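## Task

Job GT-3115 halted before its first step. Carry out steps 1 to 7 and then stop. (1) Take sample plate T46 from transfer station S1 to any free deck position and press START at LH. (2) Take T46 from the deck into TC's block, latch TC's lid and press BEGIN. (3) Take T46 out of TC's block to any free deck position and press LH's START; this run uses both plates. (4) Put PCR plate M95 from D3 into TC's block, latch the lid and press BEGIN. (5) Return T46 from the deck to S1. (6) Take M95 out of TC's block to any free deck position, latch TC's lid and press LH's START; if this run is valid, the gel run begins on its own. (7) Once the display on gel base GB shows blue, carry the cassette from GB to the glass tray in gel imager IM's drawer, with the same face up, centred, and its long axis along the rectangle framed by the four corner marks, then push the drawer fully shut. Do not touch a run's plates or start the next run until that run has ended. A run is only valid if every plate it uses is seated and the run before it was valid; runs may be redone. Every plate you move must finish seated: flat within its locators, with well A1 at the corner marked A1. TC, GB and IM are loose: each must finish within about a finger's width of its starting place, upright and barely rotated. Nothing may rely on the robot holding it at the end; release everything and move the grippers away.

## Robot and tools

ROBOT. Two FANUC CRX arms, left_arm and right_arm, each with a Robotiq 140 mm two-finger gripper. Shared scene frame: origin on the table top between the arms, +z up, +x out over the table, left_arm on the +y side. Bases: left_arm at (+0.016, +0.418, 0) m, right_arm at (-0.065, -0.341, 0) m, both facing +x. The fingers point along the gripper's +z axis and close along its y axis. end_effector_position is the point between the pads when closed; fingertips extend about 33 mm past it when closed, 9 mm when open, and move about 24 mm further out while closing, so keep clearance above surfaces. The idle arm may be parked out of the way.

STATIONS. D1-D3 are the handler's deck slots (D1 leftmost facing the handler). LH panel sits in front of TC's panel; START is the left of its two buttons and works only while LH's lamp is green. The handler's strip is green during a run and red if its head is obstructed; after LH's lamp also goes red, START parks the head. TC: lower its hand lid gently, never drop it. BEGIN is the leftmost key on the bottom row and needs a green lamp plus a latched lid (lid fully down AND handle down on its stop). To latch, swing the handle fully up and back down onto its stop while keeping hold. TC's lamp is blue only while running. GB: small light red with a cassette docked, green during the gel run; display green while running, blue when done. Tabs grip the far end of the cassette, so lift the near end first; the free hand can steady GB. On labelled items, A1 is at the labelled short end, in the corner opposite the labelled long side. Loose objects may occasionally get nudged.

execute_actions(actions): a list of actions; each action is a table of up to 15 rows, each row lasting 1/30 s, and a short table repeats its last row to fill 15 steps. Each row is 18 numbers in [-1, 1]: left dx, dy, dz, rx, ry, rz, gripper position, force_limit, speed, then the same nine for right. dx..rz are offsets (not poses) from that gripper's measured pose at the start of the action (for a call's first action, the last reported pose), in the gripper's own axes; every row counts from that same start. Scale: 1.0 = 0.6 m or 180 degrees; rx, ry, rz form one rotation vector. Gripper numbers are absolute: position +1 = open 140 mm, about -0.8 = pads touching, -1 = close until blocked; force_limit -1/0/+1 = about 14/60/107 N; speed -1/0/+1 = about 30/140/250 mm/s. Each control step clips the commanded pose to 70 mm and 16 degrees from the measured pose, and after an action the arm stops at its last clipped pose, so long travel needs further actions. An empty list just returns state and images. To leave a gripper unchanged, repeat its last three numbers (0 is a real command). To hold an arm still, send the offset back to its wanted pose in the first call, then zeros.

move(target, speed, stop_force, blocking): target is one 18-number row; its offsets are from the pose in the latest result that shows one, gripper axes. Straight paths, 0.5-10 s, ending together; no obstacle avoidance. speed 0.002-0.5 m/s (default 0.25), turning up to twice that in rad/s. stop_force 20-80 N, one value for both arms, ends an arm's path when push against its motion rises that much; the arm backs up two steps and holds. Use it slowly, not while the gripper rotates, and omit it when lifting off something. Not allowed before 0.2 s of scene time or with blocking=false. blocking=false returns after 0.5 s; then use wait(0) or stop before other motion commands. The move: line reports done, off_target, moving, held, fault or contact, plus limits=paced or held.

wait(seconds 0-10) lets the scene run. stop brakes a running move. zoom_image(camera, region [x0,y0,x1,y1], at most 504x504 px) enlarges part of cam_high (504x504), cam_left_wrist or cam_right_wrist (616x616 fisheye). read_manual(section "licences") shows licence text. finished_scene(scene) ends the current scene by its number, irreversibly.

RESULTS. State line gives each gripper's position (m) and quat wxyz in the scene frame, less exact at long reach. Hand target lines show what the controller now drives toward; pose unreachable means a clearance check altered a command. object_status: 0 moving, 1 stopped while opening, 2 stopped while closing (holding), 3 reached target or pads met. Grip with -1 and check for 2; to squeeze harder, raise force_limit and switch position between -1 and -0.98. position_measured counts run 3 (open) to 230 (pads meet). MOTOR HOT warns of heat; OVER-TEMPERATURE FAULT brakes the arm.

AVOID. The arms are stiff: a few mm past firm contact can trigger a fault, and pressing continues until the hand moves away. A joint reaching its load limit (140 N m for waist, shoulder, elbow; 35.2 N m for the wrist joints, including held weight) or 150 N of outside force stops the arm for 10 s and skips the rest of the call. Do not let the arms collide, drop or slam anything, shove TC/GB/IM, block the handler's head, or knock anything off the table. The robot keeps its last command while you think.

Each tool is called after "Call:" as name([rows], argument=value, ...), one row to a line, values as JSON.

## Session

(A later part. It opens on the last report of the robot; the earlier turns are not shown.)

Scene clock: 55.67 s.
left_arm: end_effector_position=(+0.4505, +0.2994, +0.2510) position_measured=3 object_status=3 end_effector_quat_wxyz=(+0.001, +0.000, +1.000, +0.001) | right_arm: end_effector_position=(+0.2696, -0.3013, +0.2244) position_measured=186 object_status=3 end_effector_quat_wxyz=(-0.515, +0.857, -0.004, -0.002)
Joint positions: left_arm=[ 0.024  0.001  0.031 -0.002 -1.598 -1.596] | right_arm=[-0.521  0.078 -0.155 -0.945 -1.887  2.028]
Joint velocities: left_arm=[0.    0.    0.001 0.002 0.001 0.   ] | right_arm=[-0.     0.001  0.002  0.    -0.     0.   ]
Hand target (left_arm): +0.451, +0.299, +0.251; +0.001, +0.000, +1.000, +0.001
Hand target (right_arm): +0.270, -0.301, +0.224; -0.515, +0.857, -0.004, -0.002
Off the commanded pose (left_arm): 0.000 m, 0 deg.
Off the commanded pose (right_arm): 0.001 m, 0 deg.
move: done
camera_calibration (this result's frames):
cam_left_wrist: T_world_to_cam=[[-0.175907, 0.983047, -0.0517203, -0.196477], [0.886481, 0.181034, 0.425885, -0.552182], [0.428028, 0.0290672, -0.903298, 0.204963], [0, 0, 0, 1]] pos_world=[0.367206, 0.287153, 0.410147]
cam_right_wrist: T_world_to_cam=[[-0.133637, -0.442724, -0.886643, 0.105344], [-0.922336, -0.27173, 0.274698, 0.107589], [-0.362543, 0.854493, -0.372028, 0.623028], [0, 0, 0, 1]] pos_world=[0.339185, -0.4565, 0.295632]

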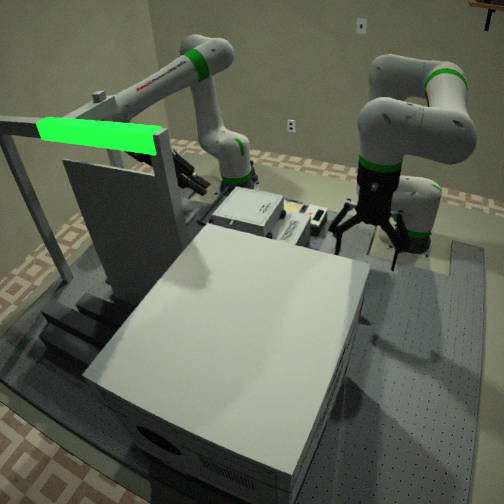

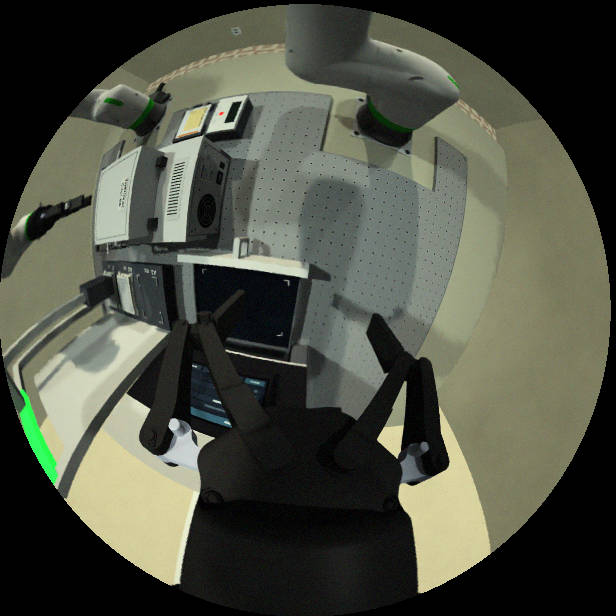

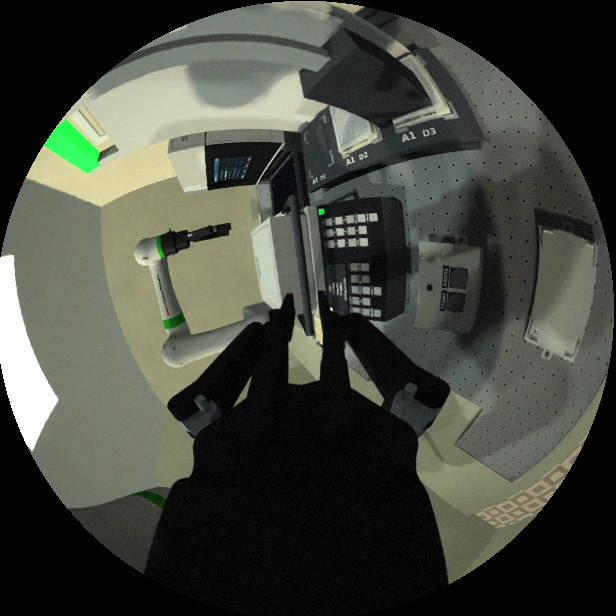

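Call:
zoom_image(camera="cam_right_wrist", region=[240, 190, 400, 350])

Region (240, 190, 400, 350) of cam_right_wrist's 616x616 image, scaled by 3.150, with more detail than that image has.

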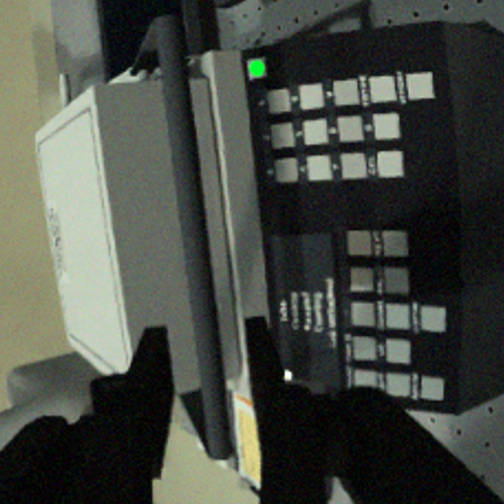

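Call:
move(target=[0,0,0,0,0,0,1,0,0, 0,-0.006,0.08,0,0,0,-0.45,-0.6,0], speed=0.12)

Call:
zoom_image(camera="cam_right_wrist", region=[240, 190, 400, 350])

Call:
zoom_image(camera="cam_left_wrist", region=[40, 150, 160, 270])

Scene clock: 57.07 s.
left_arm: end_effector_position=(+0.4505, +0.2994, +0.2510) position_measured=3 object_status=3 end_effector_quat_wxyz=(+0.001, +0.000, +1.000, +0.001) | right_arm: end_effector_position=(+0.2698, -0.2572, +0.2051) position_measured=186 object_status=3 end_effector_quat_wxyz=(-0.515, +0.857, -0.004, -0.002)
Joint positions: left_arm=[ 0.024  0.001  0.031 -0.002 -1.598 -1.596] | right_arm=[-0.432  0.039 -0.241 -0.97  -1.789  2.017]
Joint velocities: left_arm=[-0.     0.    -0.001 -0.    -0.    -0.   ] | right_arm=[ 0.     0.    -0.002 -0.    -0.    -0.001]
Hand target (left_arm): +0.451, +0.299, +0.251; +0.001, +0.000, +1.000, +0.001
Hand target (right_arm): +0.270, -0.257, +0.205; -0.515, +0.857, -0.004, -0.002
Off the commanded pose (left_arm): 0.000 m, 0 deg.
Off the commanded pose (right_arm): 0.000 m, 0 deg.
move: done
camera_calibration (this result's frames):
cam_left_wrist: T_world_to_cam=[[-0.175907, 0.983047, -0.0517204, -0.196478], [0.886481, 0.181034, 0.425885, -0.552182], [0.428028, 0.029067, -0.903298, 0.204964], [0, 0, 0, 1]] pos_world=[0.367206, 0.287153, 0.410147]
cam_right_wrist: T_world_to_cam=[[-0.133358, -0.442866, -0.886615, 0.107654], [-0.922369, -0.271813, 0.274507, 0.125041], [-0.362563, 0.854393, -0.372237, 0.578264], [0, 0, 0, 1]] pos_world=[0.339347, -0.412401, 0.276374]

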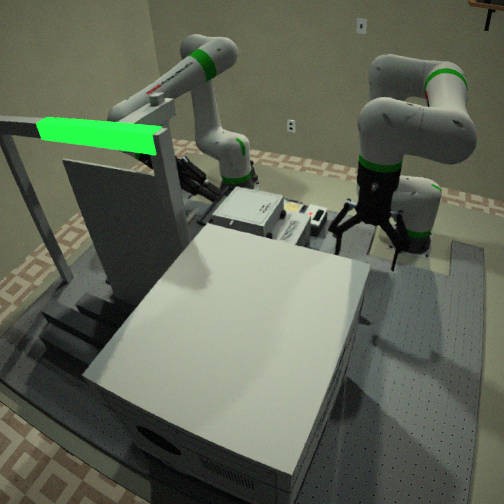

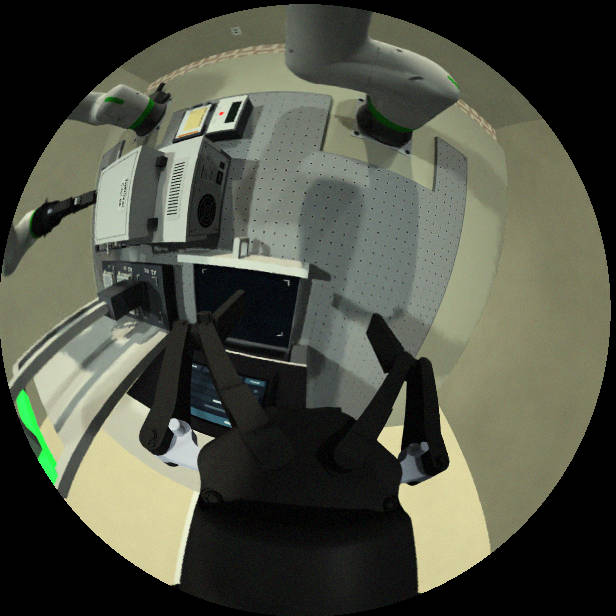

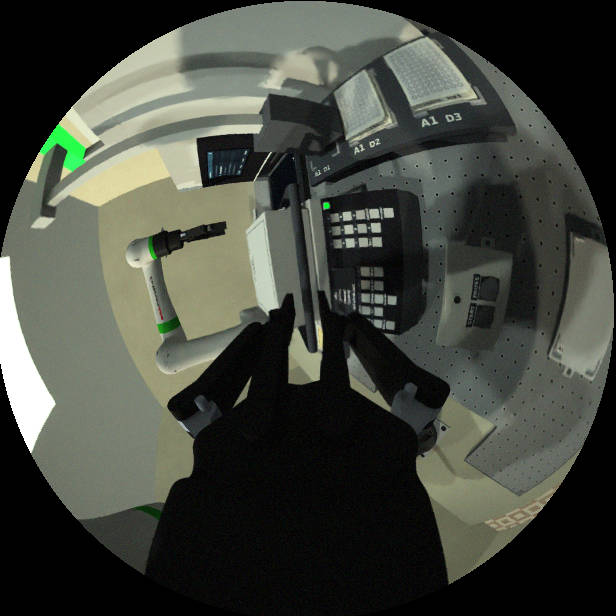

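Region (240, 190, 400, 350) of cam_right_wrist's 616x616 image, scaled by 3.150, with more detail than that image has.

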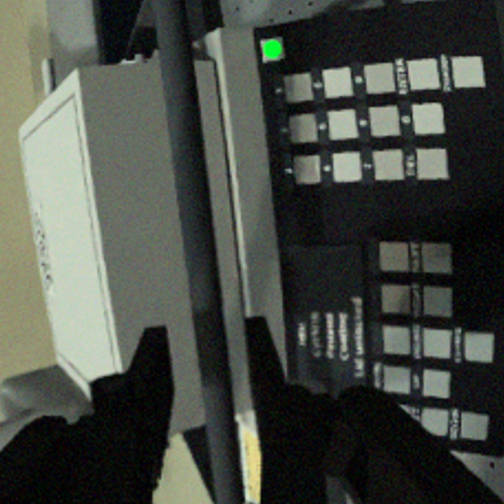

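Region (40, 150, 160, 270) of cam_left_wrist's 616x616 image, scaled by 4.200, with more detail than that image has.

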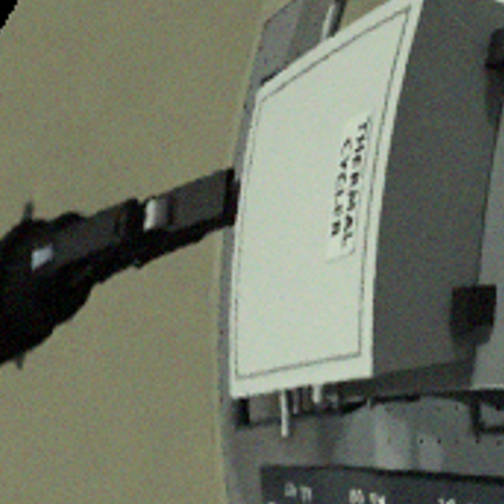

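Call:
move(target=[0,0,0,0,0,0,1,0,0, 0,0,0.03,0,0,0,-0.45,-0.6,0], speed=0.03, stop_force=20)

Call:
execute_actions([
  [[0,0,0,0,0,0,1,0,0, 0,0,0,0,0,0,-1,-0.9,-0.3]],
])

Call:
zoom_image(camera="cam_right_wrist", region=[240, 230, 380, 370])

Scene clock: 58.17 s.
left_arm: end_effector_position=(+0.4505, +0.2994, +0.2510) position_measured=3 object_status=3 end_effector_quat_wxyz=(+0.001, +0.000, +1.000, +0.001) | right_arm: end_effector_position=(+0.2698, -0.2413, +0.1967) position_measured=186 object_status=3 end_effector_quat_wxyz=(-0.515, +0.857, -0.004, -0.002)
Joint positions: left_arm=[ 0.024  0.001  0.031 -0.002 -1.598 -1.596] | right_arm=[-0.398  0.029 -0.271 -0.98  -1.751  2.016]
Joint velocities: left_arm=[-0.    -0.    -0.001  0.001  0.    -0.   ] | right_arm=[ 0.     0.    -0.001 -0.001  0.     0.   ]
Hand target (left_arm): +0.451, +0.299, +0.251; +0.001, +0.000, +1.000, +0.001
Hand target (right_arm): +0.270, -0.241, +0.197; -0.515, +0.857, -0.004, -0.002
Off the commanded pose (left_arm): 0.000 m, 0 deg.
Off the commanded pose (right_arm): 0.000 m, 0 deg.
move: done
camera_calibration (this result's frames):
cam_left_wrist: T_world_to_cam=[[-0.175907, 0.983047, -0.0517203, -0.196477], [0.886481, 0.181034, 0.425885, -0.552182], [0.428028, 0.0290672, -0.903298, 0.204963], [0, 0, 0, 1]] pos_world=[0.367206, 0.287153, 0.410147]
cam_right_wrist: T_world_to_cam=[[-0.133242, -0.442916, -0.886607, 0.107184], [-0.92238, -0.271854, 0.274426, 0.131731], [-0.362576, 0.854354, -0.372315, 0.56157], [0, 0, 0, 1]] pos_world=[0.339399, -0.396494, 0.267961]

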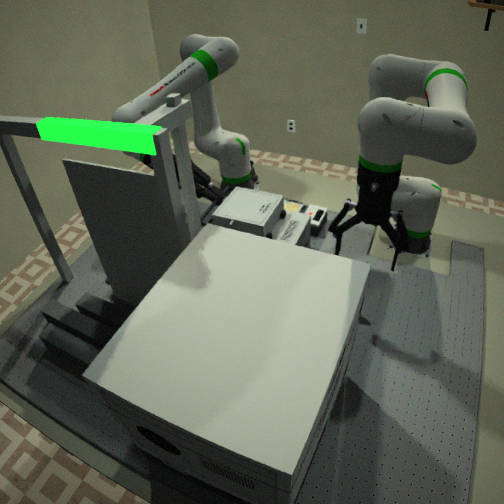

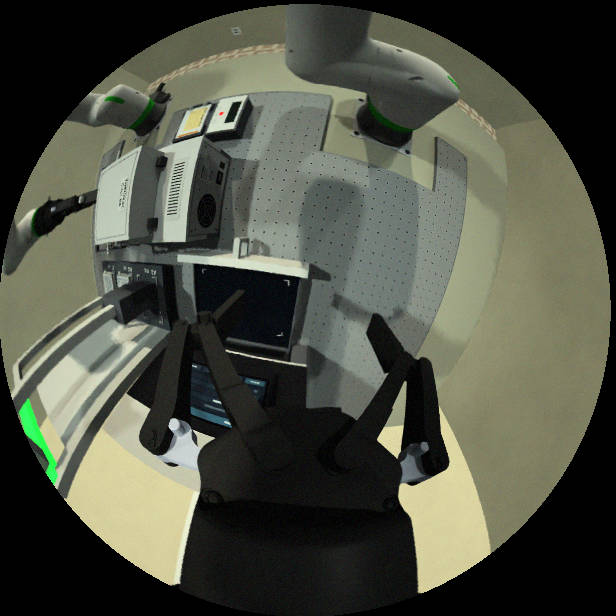

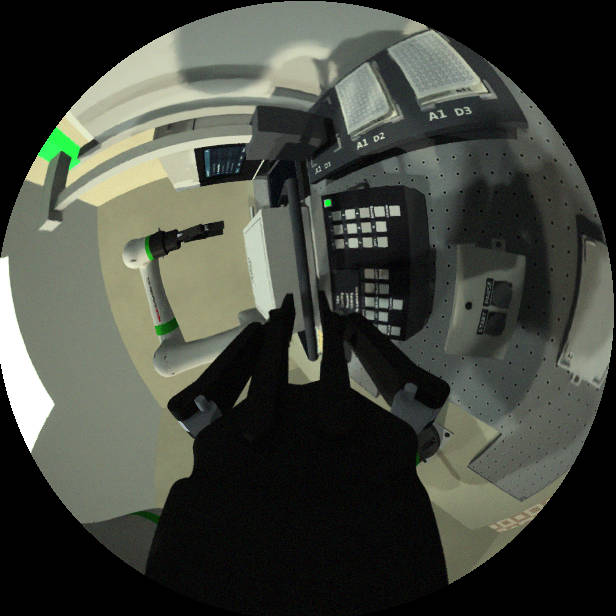

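Scene clock: 58.67 s.
left_arm: end_effector_position=(+0.4505, +0.2994, +0.2510) position_measured=3 object_status=3 end_effector_quat_wxyz=(+0.001, +0.000, +1.000, +0.001) | right_arm: end_effector_position=(+0.2698, -0.2413, +0.1967) position_measured=213 object_status=2 end_effector_quat_wxyz=(-0.515, +0.857, -0.004, -0.002)
Joint positions: left_arm=[ 0.024  0.001  0.031 -0.002 -1.598 -1.596] | right_arm=[-0.398  0.029 -0.271 -0.98  -1.751  2.016]
Joint velocities: left_arm=[-0.    -0.    -0.001 -0.001 -0.001 -0.   ] | right_arm=[-0. -0.  0.  0.  0. -0.]
Hand target (left_arm): +0.451, +0.299, +0.251; +0.001, +0.000, +1.000, +0.001
Hand target (right_arm): +0.270, -0.241, +0.197; -0.515, +0.857, -0.004, -0.002
Off the commanded pose (left_arm): 0.000 m, 0 deg.
Off the commanded pose (right_arm): 0.000 m, 0 deg.
camera_calibration (this result's frames):
cam_left_wrist: T_world_to_cam=[[-0.175907, 0.983047, -0.0517203, -0.196478], [0.886481, 0.181034, 0.425885, -0.552182], [0.428028, 0.0290672, -0.903298, 0.204964], [0, 0, 0, 1]] pos_world=[0.367206, 0.287153, 0.410147]
cam_right_wrist: T_world_to_cam=[[-0.133223, -0.442948, -0.886594, 0.107164], [-0.922415, -0.271776, 0.274386, 0.131793], [-0.362494, 0.854362, -0.372375, 0.561573], [0, 0, 0, 1]] pos_world=[0.339412, -0.3965, 0.267964]

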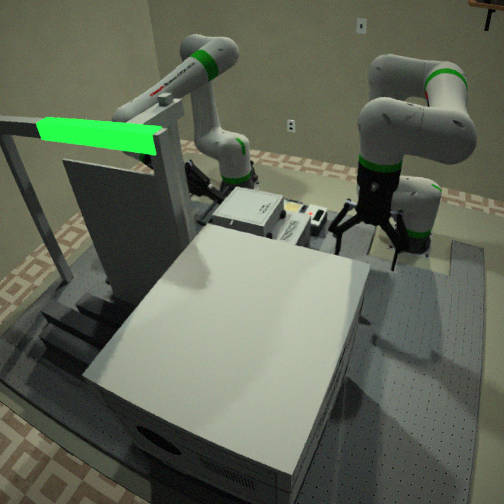

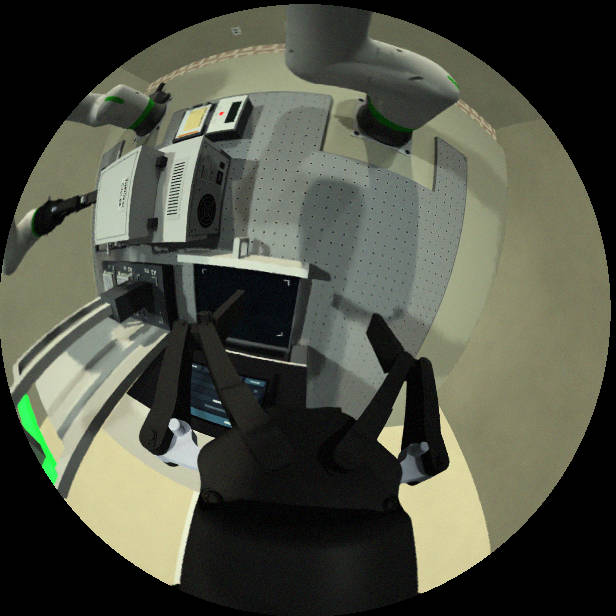

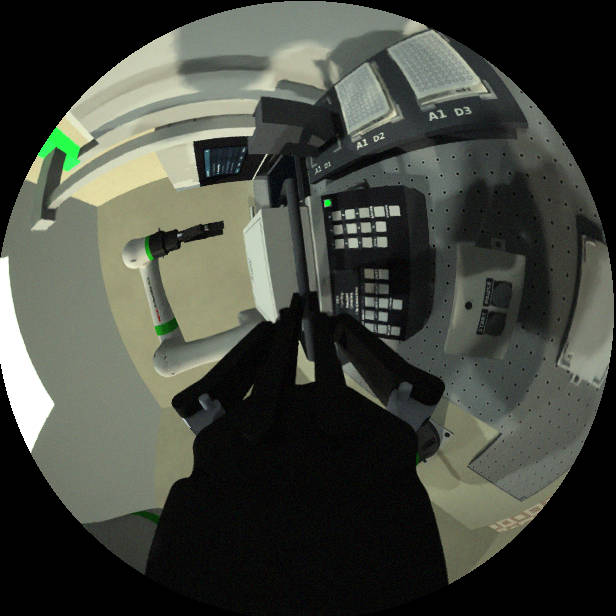

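Region (240, 230, 380, 370) of cam_right_wrist's 616x616 image, scaled by 3.600, with more detail than that image has.

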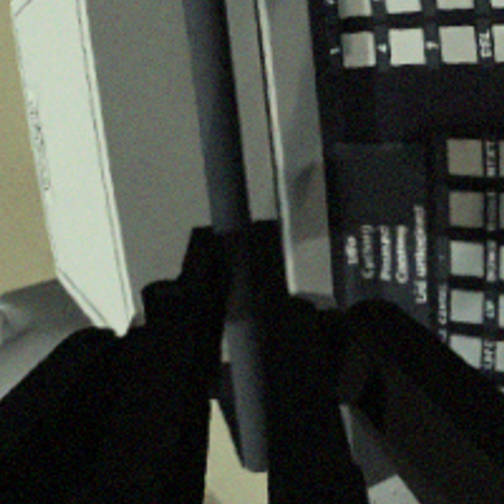

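Call:
execute_actions([
  [[0,0,0,0,0,0,1,0,0,0,-0.0046,-0.0015,0,0,0,-1,-0.9,-0.3],[0,0,0,0,0,0,1,0,0,0,-0.0091,-0.0031,0,0,0,-1,-0.9,-0.3],[0,0,0,0,0,0,1,0,0,0,-0.0137,-0.0046,0,0,0,-1,-0.9,-0.3],[0,0,0,0,0,0,1,0,0,0,-0.0182,-0.0061,0,0,0,-1,-0.9,-0.3],[0,0,0,0,0,0,1,0,0,0,-0.0228,-0.0077,0,0,0,-1,-0.9,-0.3],[0,0,0,0,0,0,1,0,0,0,-0.0273,-0.0092,0,0,0,-1,-0.9,-0.3]],
  [[0,0,0,0,0,0,1,0,0,0,-0.062,-0.0009,-0.0722,0,0,-1,-0.9,-0.3]],
  [[0,0,0,0,0,0,1,0,0,0,-0.0632,0.0077,-0.0722,0,0,-1,-0.9,-0.3]],
  [[0,0,0,0,0,0,1,0,0,0,-0.0625,0.0155,-0.0722,0,0,-1,-0.9,-0.3]],
  [[0,0,0,0,0,0,1,0,0,0,-0.0603,0.0193,-0.0722,0,0,-1,-0.9,-0.3]],
])

Scene clock: 62.43 s.
left_arm: end_effector_position=(+0.4505, +0.2994, +0.2510) position_measured=3 object_status=3 end_effector_quat_wxyz=(+0.001, +0.000, +1.000, +0.001) | right_arm: end_effector_position=(+0.2735, -0.1199, +0.2949) position_measured=214 object_status=2 end_effector_quat_wxyz=(-0.098, +0.995, -0.002, +0.004)
Joint positions: left_arm=[ 0.024  0.001  0.031 -0.002 -1.598 -1.596] | right_arm=[ 0.772 -0.2   -0.025 -0.134 -1.601  0.773]
Joint velocities: left_arm=[ 0.     0.    -0.001  0.001 -0.001  0.   ] | right_arm=[ 0.03   0.017  0.007  0.031 -0.019 -0.037]
Hand target (left_arm): +0.451, +0.299, +0.251; +0.001, +0.000, +1.000, +0.001
Hand target (right_arm): +0.273, -0.120, +0.295; -0.098, +0.995, -0.002, +0.004
Off the commanded pose (left_arm): 0.000 m, 0 deg.
Off the commanded pose (right_arm): 0.001 m, 0 deg.
camera_calibration (this result's frames):
cam_left_wrist: T_world_to_cam=[[-0.175907, 0.983047, -0.0517204, -0.196478], [0.886481, 0.181034, 0.425885, -0.552182], [0.428028, 0.0290671, -0.903298, 0.204963], [0, 0, 0, 1]] pos_world=[0.367206, 0.287153, 0.410147]
cam_right_wrist: T_world_to_cam=[[-0.127339, -0.967057, -0.220422, -0.0124191], [-0.925296, 0.035784, 0.377553, 0.1485], [-0.357228, 0.252032, -0.899371, 0.577492], [0, 0, 0, 1]] pos_world=[0.342121, -0.162871, 0.460576]

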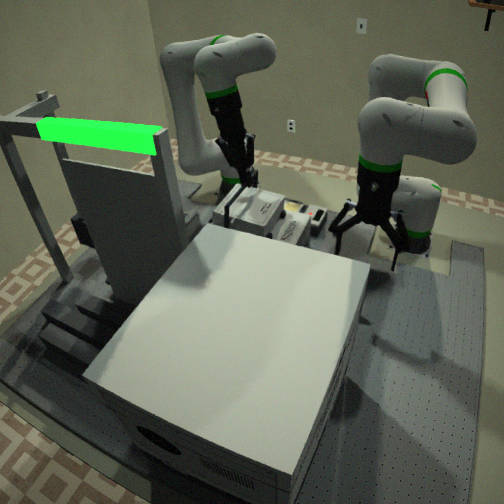

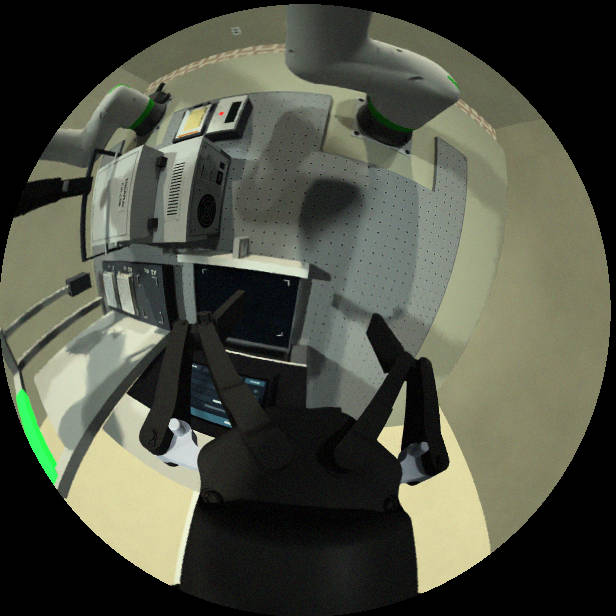

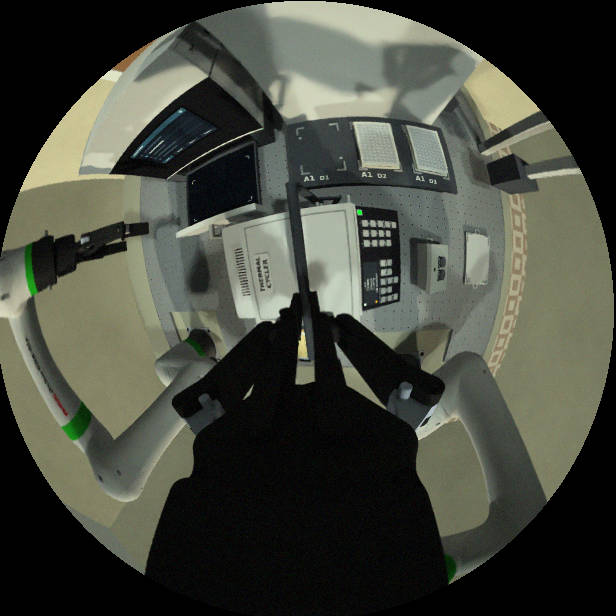

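Call:
execute_actions([
  [[0.04,0.1,0,0,0,0,1,0,0,0,0,0.007,-0.007,0,0,-1,-0.9,-0.3]],
  [[0.04,0.1,0,0,0,0,1,0,0,0,0,0,0,0,0,-0.98,-0.6,-0.3],[0.04,0.1,0,0,0,0,1,0,0,0,0,0,0,0,0,-0.98,-0.6,-0.3],[0.04,0.1,0,0,0,0,1,0,0,0,0,0,0,0,0,-0.98,-0.6,-0.3],[0.04,0.1,0,0,0,0,1,0,0,0,0,0,0,0,0,-0.98,-0.6,-0.3],[0.04,0.1,0,0,0,0,1,0,0,0,-0.0035,-0.006,0,0,0,-0.98,-0.6,-0.3],[0.04,0.1,0,0,0,0,1,0,0,0,-0.007,-0.012,0,0,0,-0.98,-0.6,-0.3]],
  [[0,0,0,0,0,0,1,0,0,0,-0.0094,-0.0028,-0.0035,0,0,-0.98,-0.6,-0.3],[0,0,0,0,0,0,1,0,0,0,-0.0187,-0.0057,-0.007,0,0,-0.98,-0.6,-0.3],[0,0,0,0,0,0,1,0,0,0,-0.0281,-0.0085,-0.0104,0,0,-0.98,-0.6,-0.3],[0,0,0,0,0,0,1,0,0,0,-0.0374,-0.0114,-0.0139,0,0,-0.98,-0.6,-0.3],[0,0,0,0,0,0,1,0,0,0,-0.0468,-0.0142,-0.0174,0,0,-0.98,-0.6,-0.3],[0,0,0,0,0,0,1,0,0,0,-0.0561,-0.017,-0.0209,0,0,-0.98,-0.6,-0.3],[0,0,0,0,0,0,1,0,0,0,-0.0655,-0.0199,-0.0243,0,0,-0.98,-0.6,-0.3],[0,0,0,0,0,0,1,0,0,0,-0.0748,-0.0227,-0.0278,0,0,-0.98,-0.6,-0.3]],
  [[0,0,0,0,0,0,1,0,0,0,-0.0097,-0.0011,-0.0035,0,0,-0.98,-0.6,-0.3],[0,0,0,0,0,0,1,0,0,0,-0.0195,-0.0022,-0.007,0,0,-0.98,-0.6,-0.3],[0,0,0,0,0,0,1,0,0,0,-0.0292,-0.0033,-0.0104,0,0,-0.98,-0.6,-0.3],[0,0,0,0,0,0,1,0,0,0,-0.039,-0.0044,-0.0139,0,0,-0.98,-0.6,-0.3],[0,0,0,0,0,0,1,0,0,0,-0.0487,-0.0055,-0.0174,0,0,-0.98,-0.6,-0.3],[0,0,0,0,0,0,1,0,0,0,-0.0584,-0.0066,-0.0209,0,0,-0.98,-0.6,-0.3],[0,0,0,0,0,0,1,0,0,0,-0.0682,-0.0077,-0.0243,0,0,-0.98,-0.6,-0.3],[0,0,0,0,0,0,1,0,0,0,-0.0779,-0.0088,-0.0278,0,0,-0.98,-0.6,-0.3]],
  [[0,0,0,0,0,0,1,0,0,0,-0.0097,0.0009,-0.0035,0,0,-0.98,-0.6,-0.3],[0,0,0,0,0,0,1,0,0,0,-0.0195,0.0018,-0.007,0,0,-0.98,-0.6,-0.3],[0,0,0,0,0,0,1,0,0,0,-0.0292,0.0027,-0.0104,0,0,-0.98,-0.6,-0.3],[0,0,0,0,0,0,1,0,0,0,-0.0389,0.0036,-0.0139,0,0,-0.98,-0.6,-0.3],[0,0,0,0,0,0,1,0,0,0,-0.0486,0.0045,-0.0174,0,0,-0.98,-0.6,-0.3],[0,0,0,0,0,0,1,0,0,0,-0.0584,0.0054,-0.0209,0,0,-0.98,-0.6,-0.3],[0,0,0,0,0,0,1,0,0,0,-0.0681,0.0063,-0.0243,0,0,-0.98,-0.6,-0.3],[0,0,0,0,0,0,1,0,0,0,-0.0778,0.0072,-0.0278,0,0,-0.98,-0.6,-0.3]],
  [[0,0,0,0,0,0,1,0,0,0,-0.0091,0.0029,-0.0035,0,0,-0.98,-0.6,-0.3],[0,0,0,0,0,0,1,0,0,0,-0.0182,0.0058,-0.007,0,0,-0.98,-0.6,-0.3],[0,0,0,0,0,0,1,0,0,0,-0.0273,0.0086,-0.0104,0,0,-0.98,-0.6,-0.3],[0,0,0,0,0,0,1,0,0,0,-0.0365,0.0115,-0.0139,0,0,-0.98,-0.6,-0.3],[0,0,0,0,0,0,1,0,0,0,-0.0456,0.0144,-0.0174,0,0,-0.98,-0.6,-0.3],[0,0,0,0,0,0,1,0,0,0,-0.0547,0.0173,-0.0209,0,0,-0.98,-0.6,-0.3],[0,0,0,0,0,0,1,0,0,0,-0.0638,0.0201,-0.0243,0,0,-0.98,-0.6,-0.3],[0,0,0,0,0,0,1,0,0,0,-0.0729,0.023,-0.0278,0,0,-0.98,-0.6,-0.3]],
  [[0,0,0,0,0,0,1,0,0,0,-0.0078,0.0041,0,0,0,-0.98,-0.6,-0.3],[0,0,0,0,0,0,1,0,0,0,-0.0155,0.0081,0,0,0,-0.98,-0.6,-0.3],[0,0,0,0,0,0,1,0,0,0,-0.0233,0.0122,0,0,0,-0.98,-0.6,-0.3],[0,0,0,0,0,0,1,0,0,0,-0.031,0.0162,0,0,0,-0.98,-0.6,-0.3],[0,0,0,0,0,0,1,0,0,0,-0.0388,0.0203,0,0,0,-0.98,-0.6,-0.3],[0,0,0,0,0,0,1,0,0,0,-0.0465,0.0243,0,0,0,-0.98,-0.6,-0.3],[0,0,0,0,0,0,1,0,0,0,-0.0543,0.0284,0,0,0,-0.98,-0.6,-0.3],[0,0,0,0,0,0,1,0,0,0,-0.062,0.0324,0,0,0,-0.98,-0.6,-0.3]],
])

Scene clock: 67.23 s.
left_arm: end_effector_position=(+0.4027, +0.4191, +0.2511) position_measured=3 object_status=3 end_effector_quat_wxyz=(+0.001, +0.000, +1.000, +0.001) | right_arm: end_effector_position=(+0.2735, +0.0944, +0.2818) position_measured=215 object_status=2 end_effector_quat_wxyz=(+0.087, +0.996, -0.002, +0.003)
Joint positions: left_arm=[ 0.343 -0.163 -0.121 -0.001 -1.611 -1.915] | right_arm=[ 1.185  0.405  0.549  0.073 -1.874  0.389]
Joint velocities: left_arm=[-0.    -0.     0.001 -0.001 -0.002 -0.   ] | right_arm=[ 0.     0.     0.004 -0.001 -0.     0.   ]
Hand target (left_arm): +0.403, +0.419, +0.251; +0.001, +0.000, +1.000, +0.001
Hand target (right_arm): +0.274, +0.094, +0.282; +0.087, +0.996, -0.002, +0.004
Off the commanded pose (left_arm): 0.000 m, 0 deg.
Off the commanded pose (right_arm): 0.000 m, 0 deg.
camera_calibration (this result's frames):
cam_left_wrist: T_world_to_cam=[[-0.175773, 0.983097, -0.0512249, -0.322707], [0.886588, 0.180705, 0.425803, -0.5314], [0.427862, 0.0294295, -0.903365, 0.221987], [0, 0, 0, 1]] pos_world=[0.31943, 0.406745, 0.410276]
cam_right_wrist: T_world_to_cam=[[-0.129333, -0.980961, 0.144873, 0.0908697], [-0.924644, 0.172082, 0.339737, 0.143312], [-0.358199, -0.0900164, -0.929296, 0.552693], [0, 0, 0, 1]] pos_world=[0.342239, 0.11423, 0.451762]

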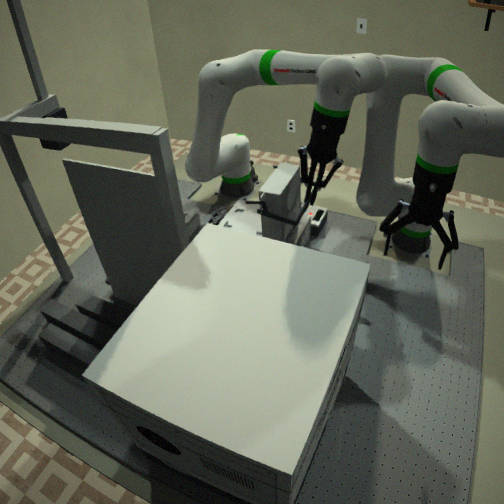

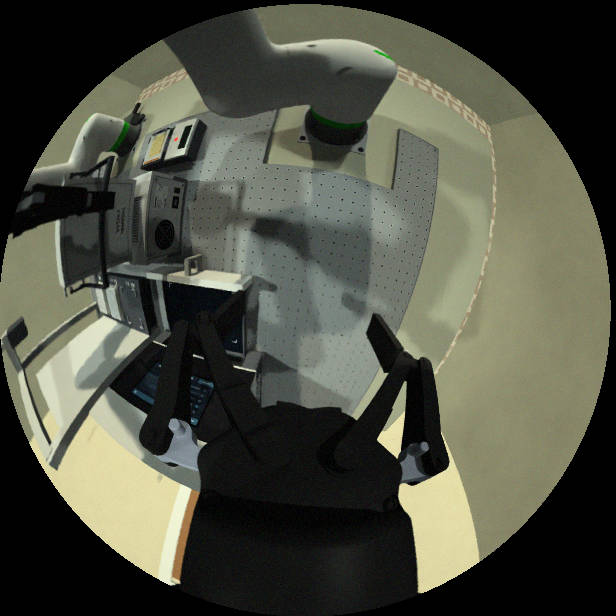

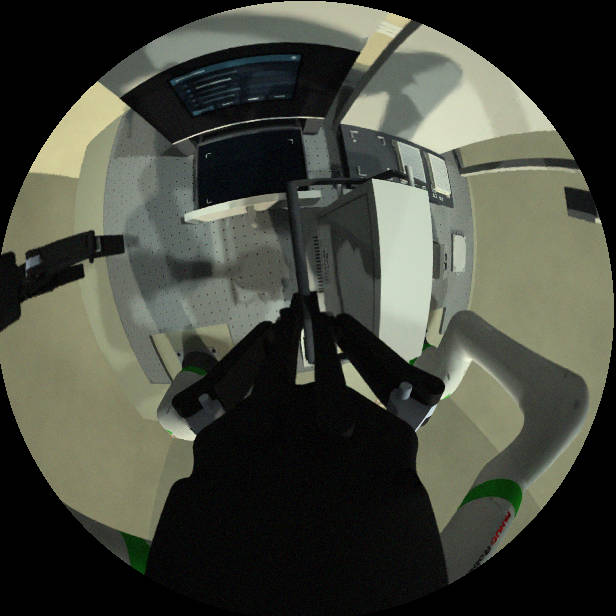

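Call:
move(target=[0,0,0,0,0,0,1,0,0, 0,-0.0075,0.0052,0,0,0,-0.98,-0.6,-0.3], speed=0.015, stop_force=20)

Call:
execute_actions([
  [[0,0,0,0,0,0,1,0,0,0,0,0,0,0,0,-0.45,-0.6,-0.3],[0,0,0,0,0,0,1,0,0,0,0,0,0,0,0,-0.45,-0.6,-0.3],[0,0,0,0,0,0,1,0,0,0,0,0,0,0,0,-0.45,-0.6,-0.3],[0,0,0,0,0,0,1,0,0,0,0,0,0,0,0,-0.45,-0.6,-0.3],[0,0,0,0,0,0,1,0,0,0,0,0,0,0,0,-0.45,-0.6,-0.3],[0,0,0,0,0,0,1,0,0,0,0,0,0,0,0,-0.45,-0.6,-0.3],[0,0,0,0,0,0,1,0,0,0,0,-0.01,0,0,0,-0.45,-0.6,-0.3],[0,0,0,0,0,0,1,0,0,0,0,-0.02,0,0,0,-0.45,-0.6,-0.3],[0,0,0,0,0,0,1,0,0,0,0,-0.035,0,0,0,-0.45,-0.6,-0.3],[0,0,0,0,0,0,1,0,0,0,0,-0.05,0,0,0,-0.45,-0.6,-0.3],[0,0,0,0,0,0,1,0,0,0,0,-0.065,0,0,0,-0.45,-0.6,-0.3],[0,0,0,0,0,0,1,0,0,0,0,-0.08,0,0,0,-0.45,-0.6,-0.3]],
  [[0,0,0,0,0,0,1,0,0,0,0,-0.11,0,0,0,-0.45,-0.6,-0.3]],
])

Scene clock: 68.50 s.
left_arm: end_effector_position=(+0.4027, +0.4191, +0.2511) position_measured=3 object_status=3 end_effector_quat_wxyz=(+0.001, +0.000, +1.000, +0.001) | right_arm: end_effector_position=(+0.2735, +0.0983, +0.2780) position_measured=215 object_status=2 end_effector_quat_wxyz=(+0.087, +0.996, -0.002, +0.003)
Joint positions: left_arm=[ 0.343 -0.163 -0.121 -0.001 -1.611 -1.915] | right_arm=[ 1.187  0.413  0.551  0.072 -1.868  0.386]
Joint velocities: left_arm=[ 0.     0.    -0.001  0.     0.001 -0.001] | right_arm=[-0.     0.    -0.001 -0.001  0.     0.001]
Hand target (left_arm): +0.403, +0.419, +0.251; +0.001, +0.000, +1.000, +0.001
Hand target (right_arm): +0.273, +0.098, +0.278; +0.087, +0.996, -0.002, +0.003
Off the commanded pose (left_arm): 0.000 m, 0 deg.
Off the commanded pose (right_arm): 0.000 m, 0 deg.
move: done
camera_calibration (this result's frames):
cam_left_wrist: T_world_to_cam=[[-0.175773, 0.983097, -0.0512247, -0.322707], [0.886588, 0.180705, 0.425803, -0.5314], [0.427862, 0.0294296, -0.903365, 0.221987], [0, 0, 0, 1]] pos_world=[0.31943, 0.406746, 0.410276]
cam_right_wrist: T_world_to_cam=[[-0.129322, -0.980963, 0.144867, 0.0952516], [-0.924649, 0.172069, 0.33973, 0.143981], [-0.35819, -0.0900166, -0.929299, 0.549473], [0, 0, 0, 1]] pos_world=[0.342266, 0.118125, 0.447911]

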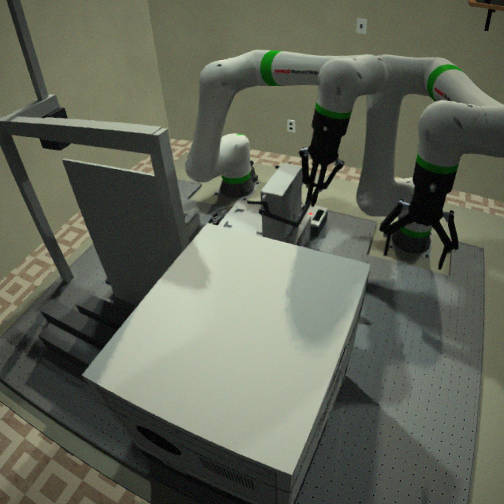

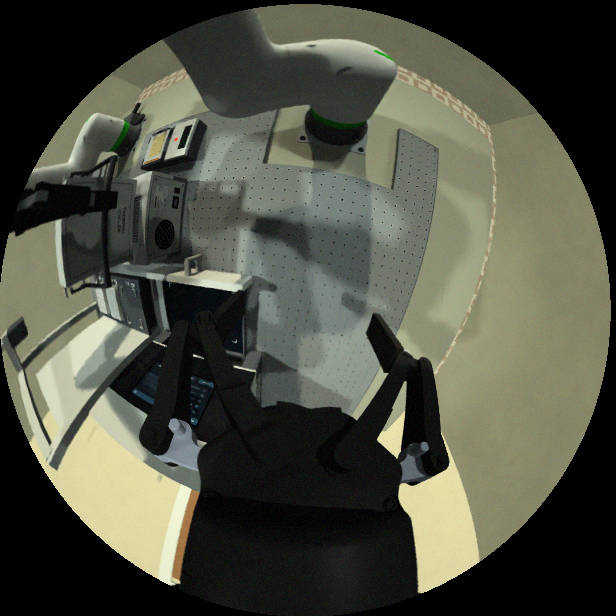

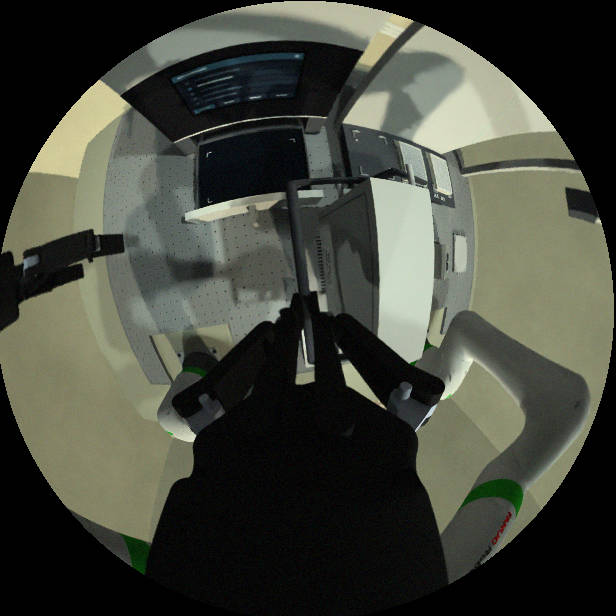

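Scene clock: 69.50 s.
left_arm: end_effector_position=(+0.4027, +0.4191, +0.2511) position_measured=3 object_status=3 end_effector_quat_wxyz=(+0.001, +0.000, +1.000, +0.001) | right_arm: end_effector_position=(+0.2722, +0.1157, +0.3841) position_measured=186 object_status=3 end_effector_quat_wxyz=(+0.084, +0.996, -0.003, +0.006)
Joint positions: left_arm=[ 0.343 -0.163 -0.121 -0.001 -1.611 -1.915] | right_arm=[ 1.201  0.578  1.054  0.086 -2.2    0.401]
Joint velocities: left_arm=[ 0.    -0.    -0.001 -0.001  0.     0.   ] | right_arm=[-0.008  0.063  0.112 -0.009 -0.071  0.004]
Hand target (left_arm): +0.403, +0.419, +0.251; +0.001, +0.000, +1.000, +0.001
Hand target (right_arm): +0.272, +0.116, +0.384; +0.085, +0.996, -0.003, +0.005
Off the commanded pose (left_arm): 0.000 m, 0 deg.
Off the commanded pose (right_arm): 0.000 m, 0 deg.
camera_calibration (this result's frames):
cam_left_wrist: T_world_to_cam=[[-0.175774, 0.983097, -0.0512248, -0.322707], [0.886588, 0.180705, 0.425803, -0.5314], [0.427862, 0.0294296, -0.903365, 0.221987], [0, 0, 0, 1]] pos_world=[0.31943, 0.406745, 0.410276]
cam_right_wrist: T_world_to_cam=[[-0.130203, -0.981607, 0.139626, 0.0991453], [-0.926058, 0.170709, 0.336563, 0.105529], [-0.354208, -0.0854805, -0.931252, 0.64833], [0, 0, 0, 1]] pos_world=[0.340279, 0.134727, 0.554398]

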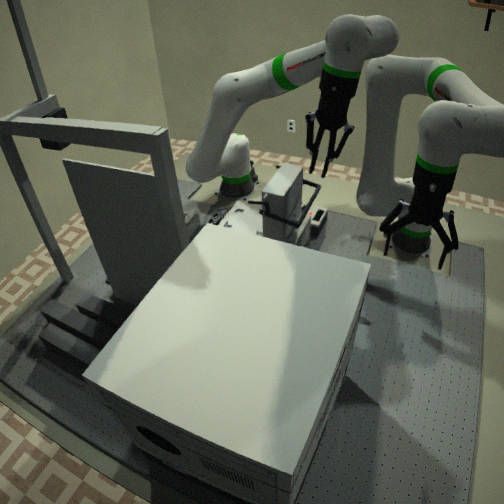

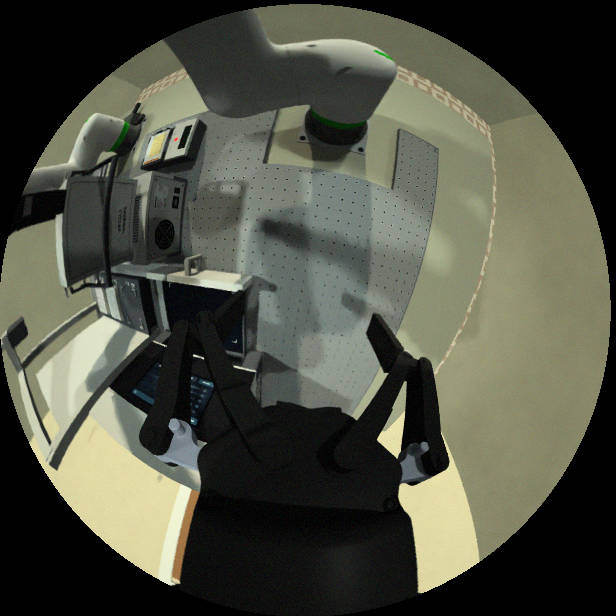

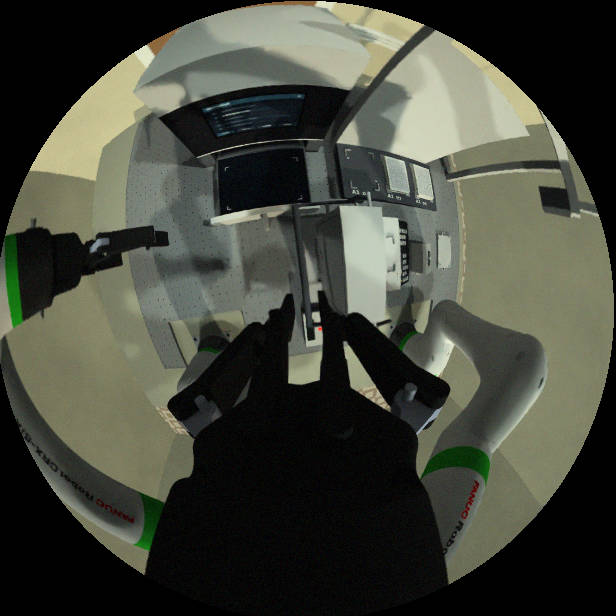

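Call:
move(target=[0,0,0,0,0,0,1,0,0, 0.1467,0.353,0.069,0.0437,-0.0437,0.4976,0.34,-0.2,0], speed=0.5)

Call:
zoom_image(camera="cam_right_wrist", region=[230, 200, 430, 400])

Call:
move(target=[0,0,0,0,0,0,1,0,0, 0.2697,-0.35,0.4083,0,0,0.5,0.34,-0.2,0], speed=0.5)

Scene clock: 71.90 s.
left_arm: end_effector_position=(+0.4027, +0.4191, +0.2511) position_measured=3 object_status=3 end_effector_quat_wxyz=(+0.001, +0.000, +1.000, +0.001) | right_arm: end_effector_position=(+0.3601, -0.1005, +0.3796) position_measured=86 object_status=3 end_effector_quat_wxyz=(-0.005, +0.707, -0.707, +0.002)
Joint positions: left_arm=[ 0.343 -0.163 -0.121 -0.001 -1.611 -1.915] | right_arm=[ 0.778  0.151  0.496  0.004 -1.905 -0.786]
Joint velocities: left_arm=[ 0.    -0.001  0.001 -0.    -0.     0.001] | right_arm=[-0. -0. -0.  0.  0. -0.]
Hand target (left_arm): +0.403, +0.419, +0.251; +0.001, +0.000, +1.000, +0.001
Hand target (right_arm): +0.360, -0.101, +0.380; -0.005, +0.707, -0.707, +0.002
Off the commanded pose (left_arm): 0.000 m, 0 deg.
Off the commanded pose (right_arm): 0.001 m, 0 deg.
move: done
camera_calibration (this result's frames):
cam_left_wrist: T_world_to_cam=[[-0.175774, 0.983097, -0.0512247, -0.322707], [0.886588, 0.180705, 0.425803, -0.5314], [0.427862, 0.0294296, -0.903365, 0.221987], [0, 0, 0, 1]] pos_world=[0.31943, 0.406745, 0.410276]
cam_right_wrist: T_world_to_cam=[[-0.991473, 0.125256, -0.0359506, 0.387006], [0.102731, 0.921017, 0.375731, -0.084573], [0.0801738, 0.368834, -0.926031, 0.544046], [0, 0, 0, 1]] pos_world=[0.348776, -0.171245, 0.549494]

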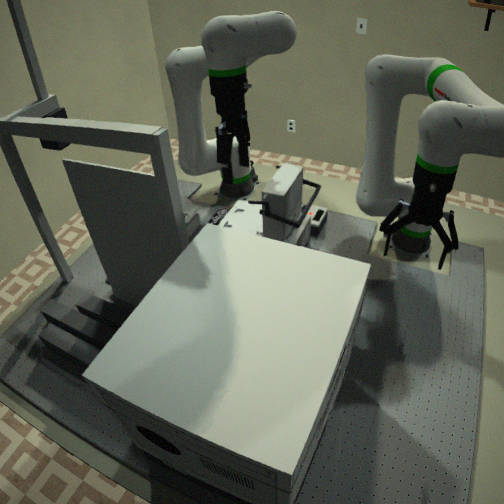

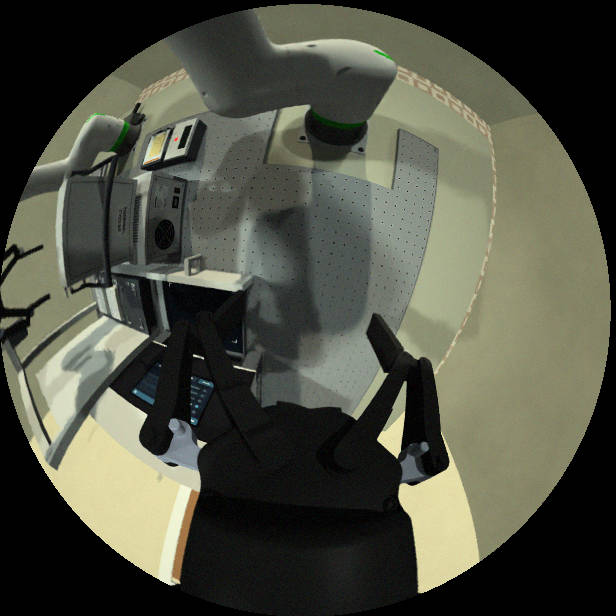

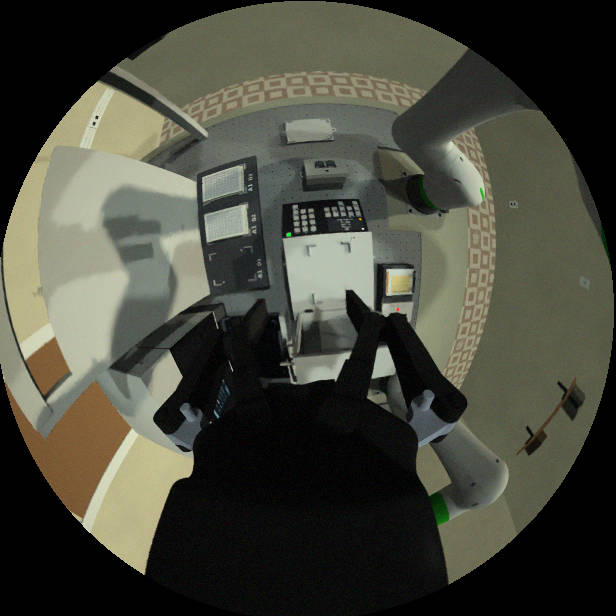

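Region (230, 200, 430, 400) of cam_right_wrist's 616x616 image, scaled by 2.520, with more detail than that image has.

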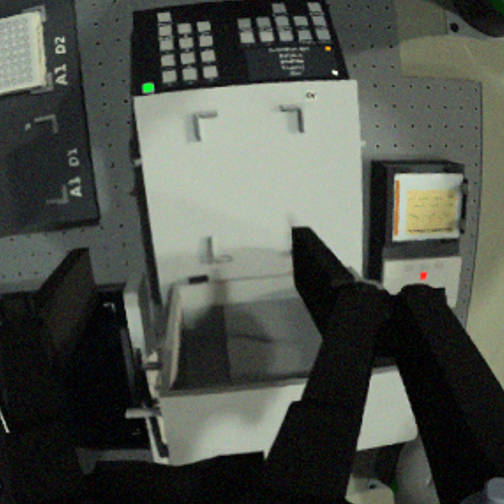

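Scene clock: 73.97 s.
left_arm: end_effector_position=(+0.4027, +0.4191, +0.2511) position_measured=3 object_status=3 end_effector_quat_wxyz=(+0.001, +0.000, +1.000, +0.001) | right_arm: end_effector_position=(+0.5722, -0.2608, +0.1351) position_measured=86 object_status=3 end_effector_quat_wxyz=(+0.005, -0.000, +1.000, +0.002)
Joint positions: left_arm=[ 0.343 -0.163 -0.121 -0.001 -1.611 -1.915] | right_arm=[ 0.32   0.505  0.383 -0.    -1.439 -1.898]
Joint velocities: left_arm=[ 0.    -0.    -0.001 -0.    -0.001  0.   ] | right_arm=[-0.001  0.001 -0.002 -0.     0.    -0.   ]
Hand target (left_arm): +0.403, +0.419, +0.251; +0.001, +0.000, +1.000, +0.001
Hand target (right_arm): +0.572, -0.261, +0.135; +0.005, -0.000, +1.000, +0.002
Off the commanded pose (left_arm): 0.000 m, 0 deg.
Off the commanded pose (right_arm): 0.001 m, 0 deg.
move: done
camera_calibration (this result's frames):
cam_left_wrist: T_world_to_cam=[[-0.175774, 0.983097, -0.0512249, -0.322707], [0.886588, 0.180705, 0.425803, -0.531401], [0.427862, 0.0294296, -0.903365, 0.221987], [0, 0, 0, 1]] pos_world=[0.31943, 0.406745, 0.410276]
cam_right_wrist: T_world_to_cam=[[0.123821, 0.992077, -0.0212304, 0.194452], [0.9193, -0.106631, 0.378836, -0.60259], [0.373571, -0.0664252, -0.92522, 0.078283], [0, 0, 0, 1]] pos_world=[0.500639, -0.251966, 0.30484]

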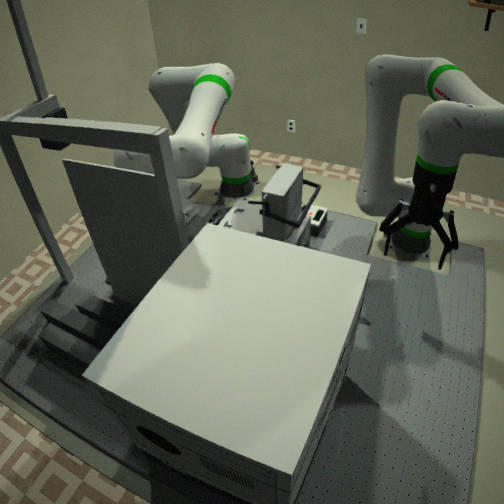

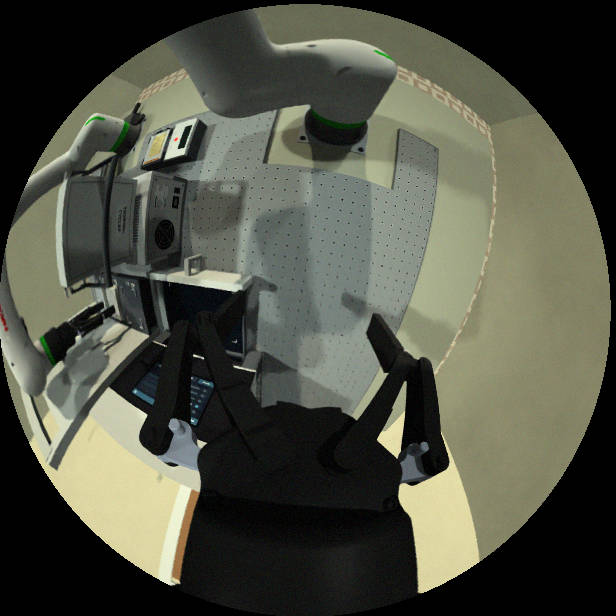

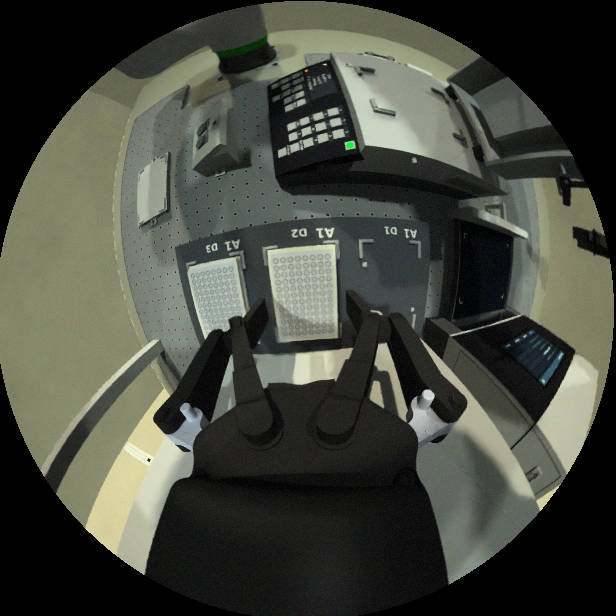

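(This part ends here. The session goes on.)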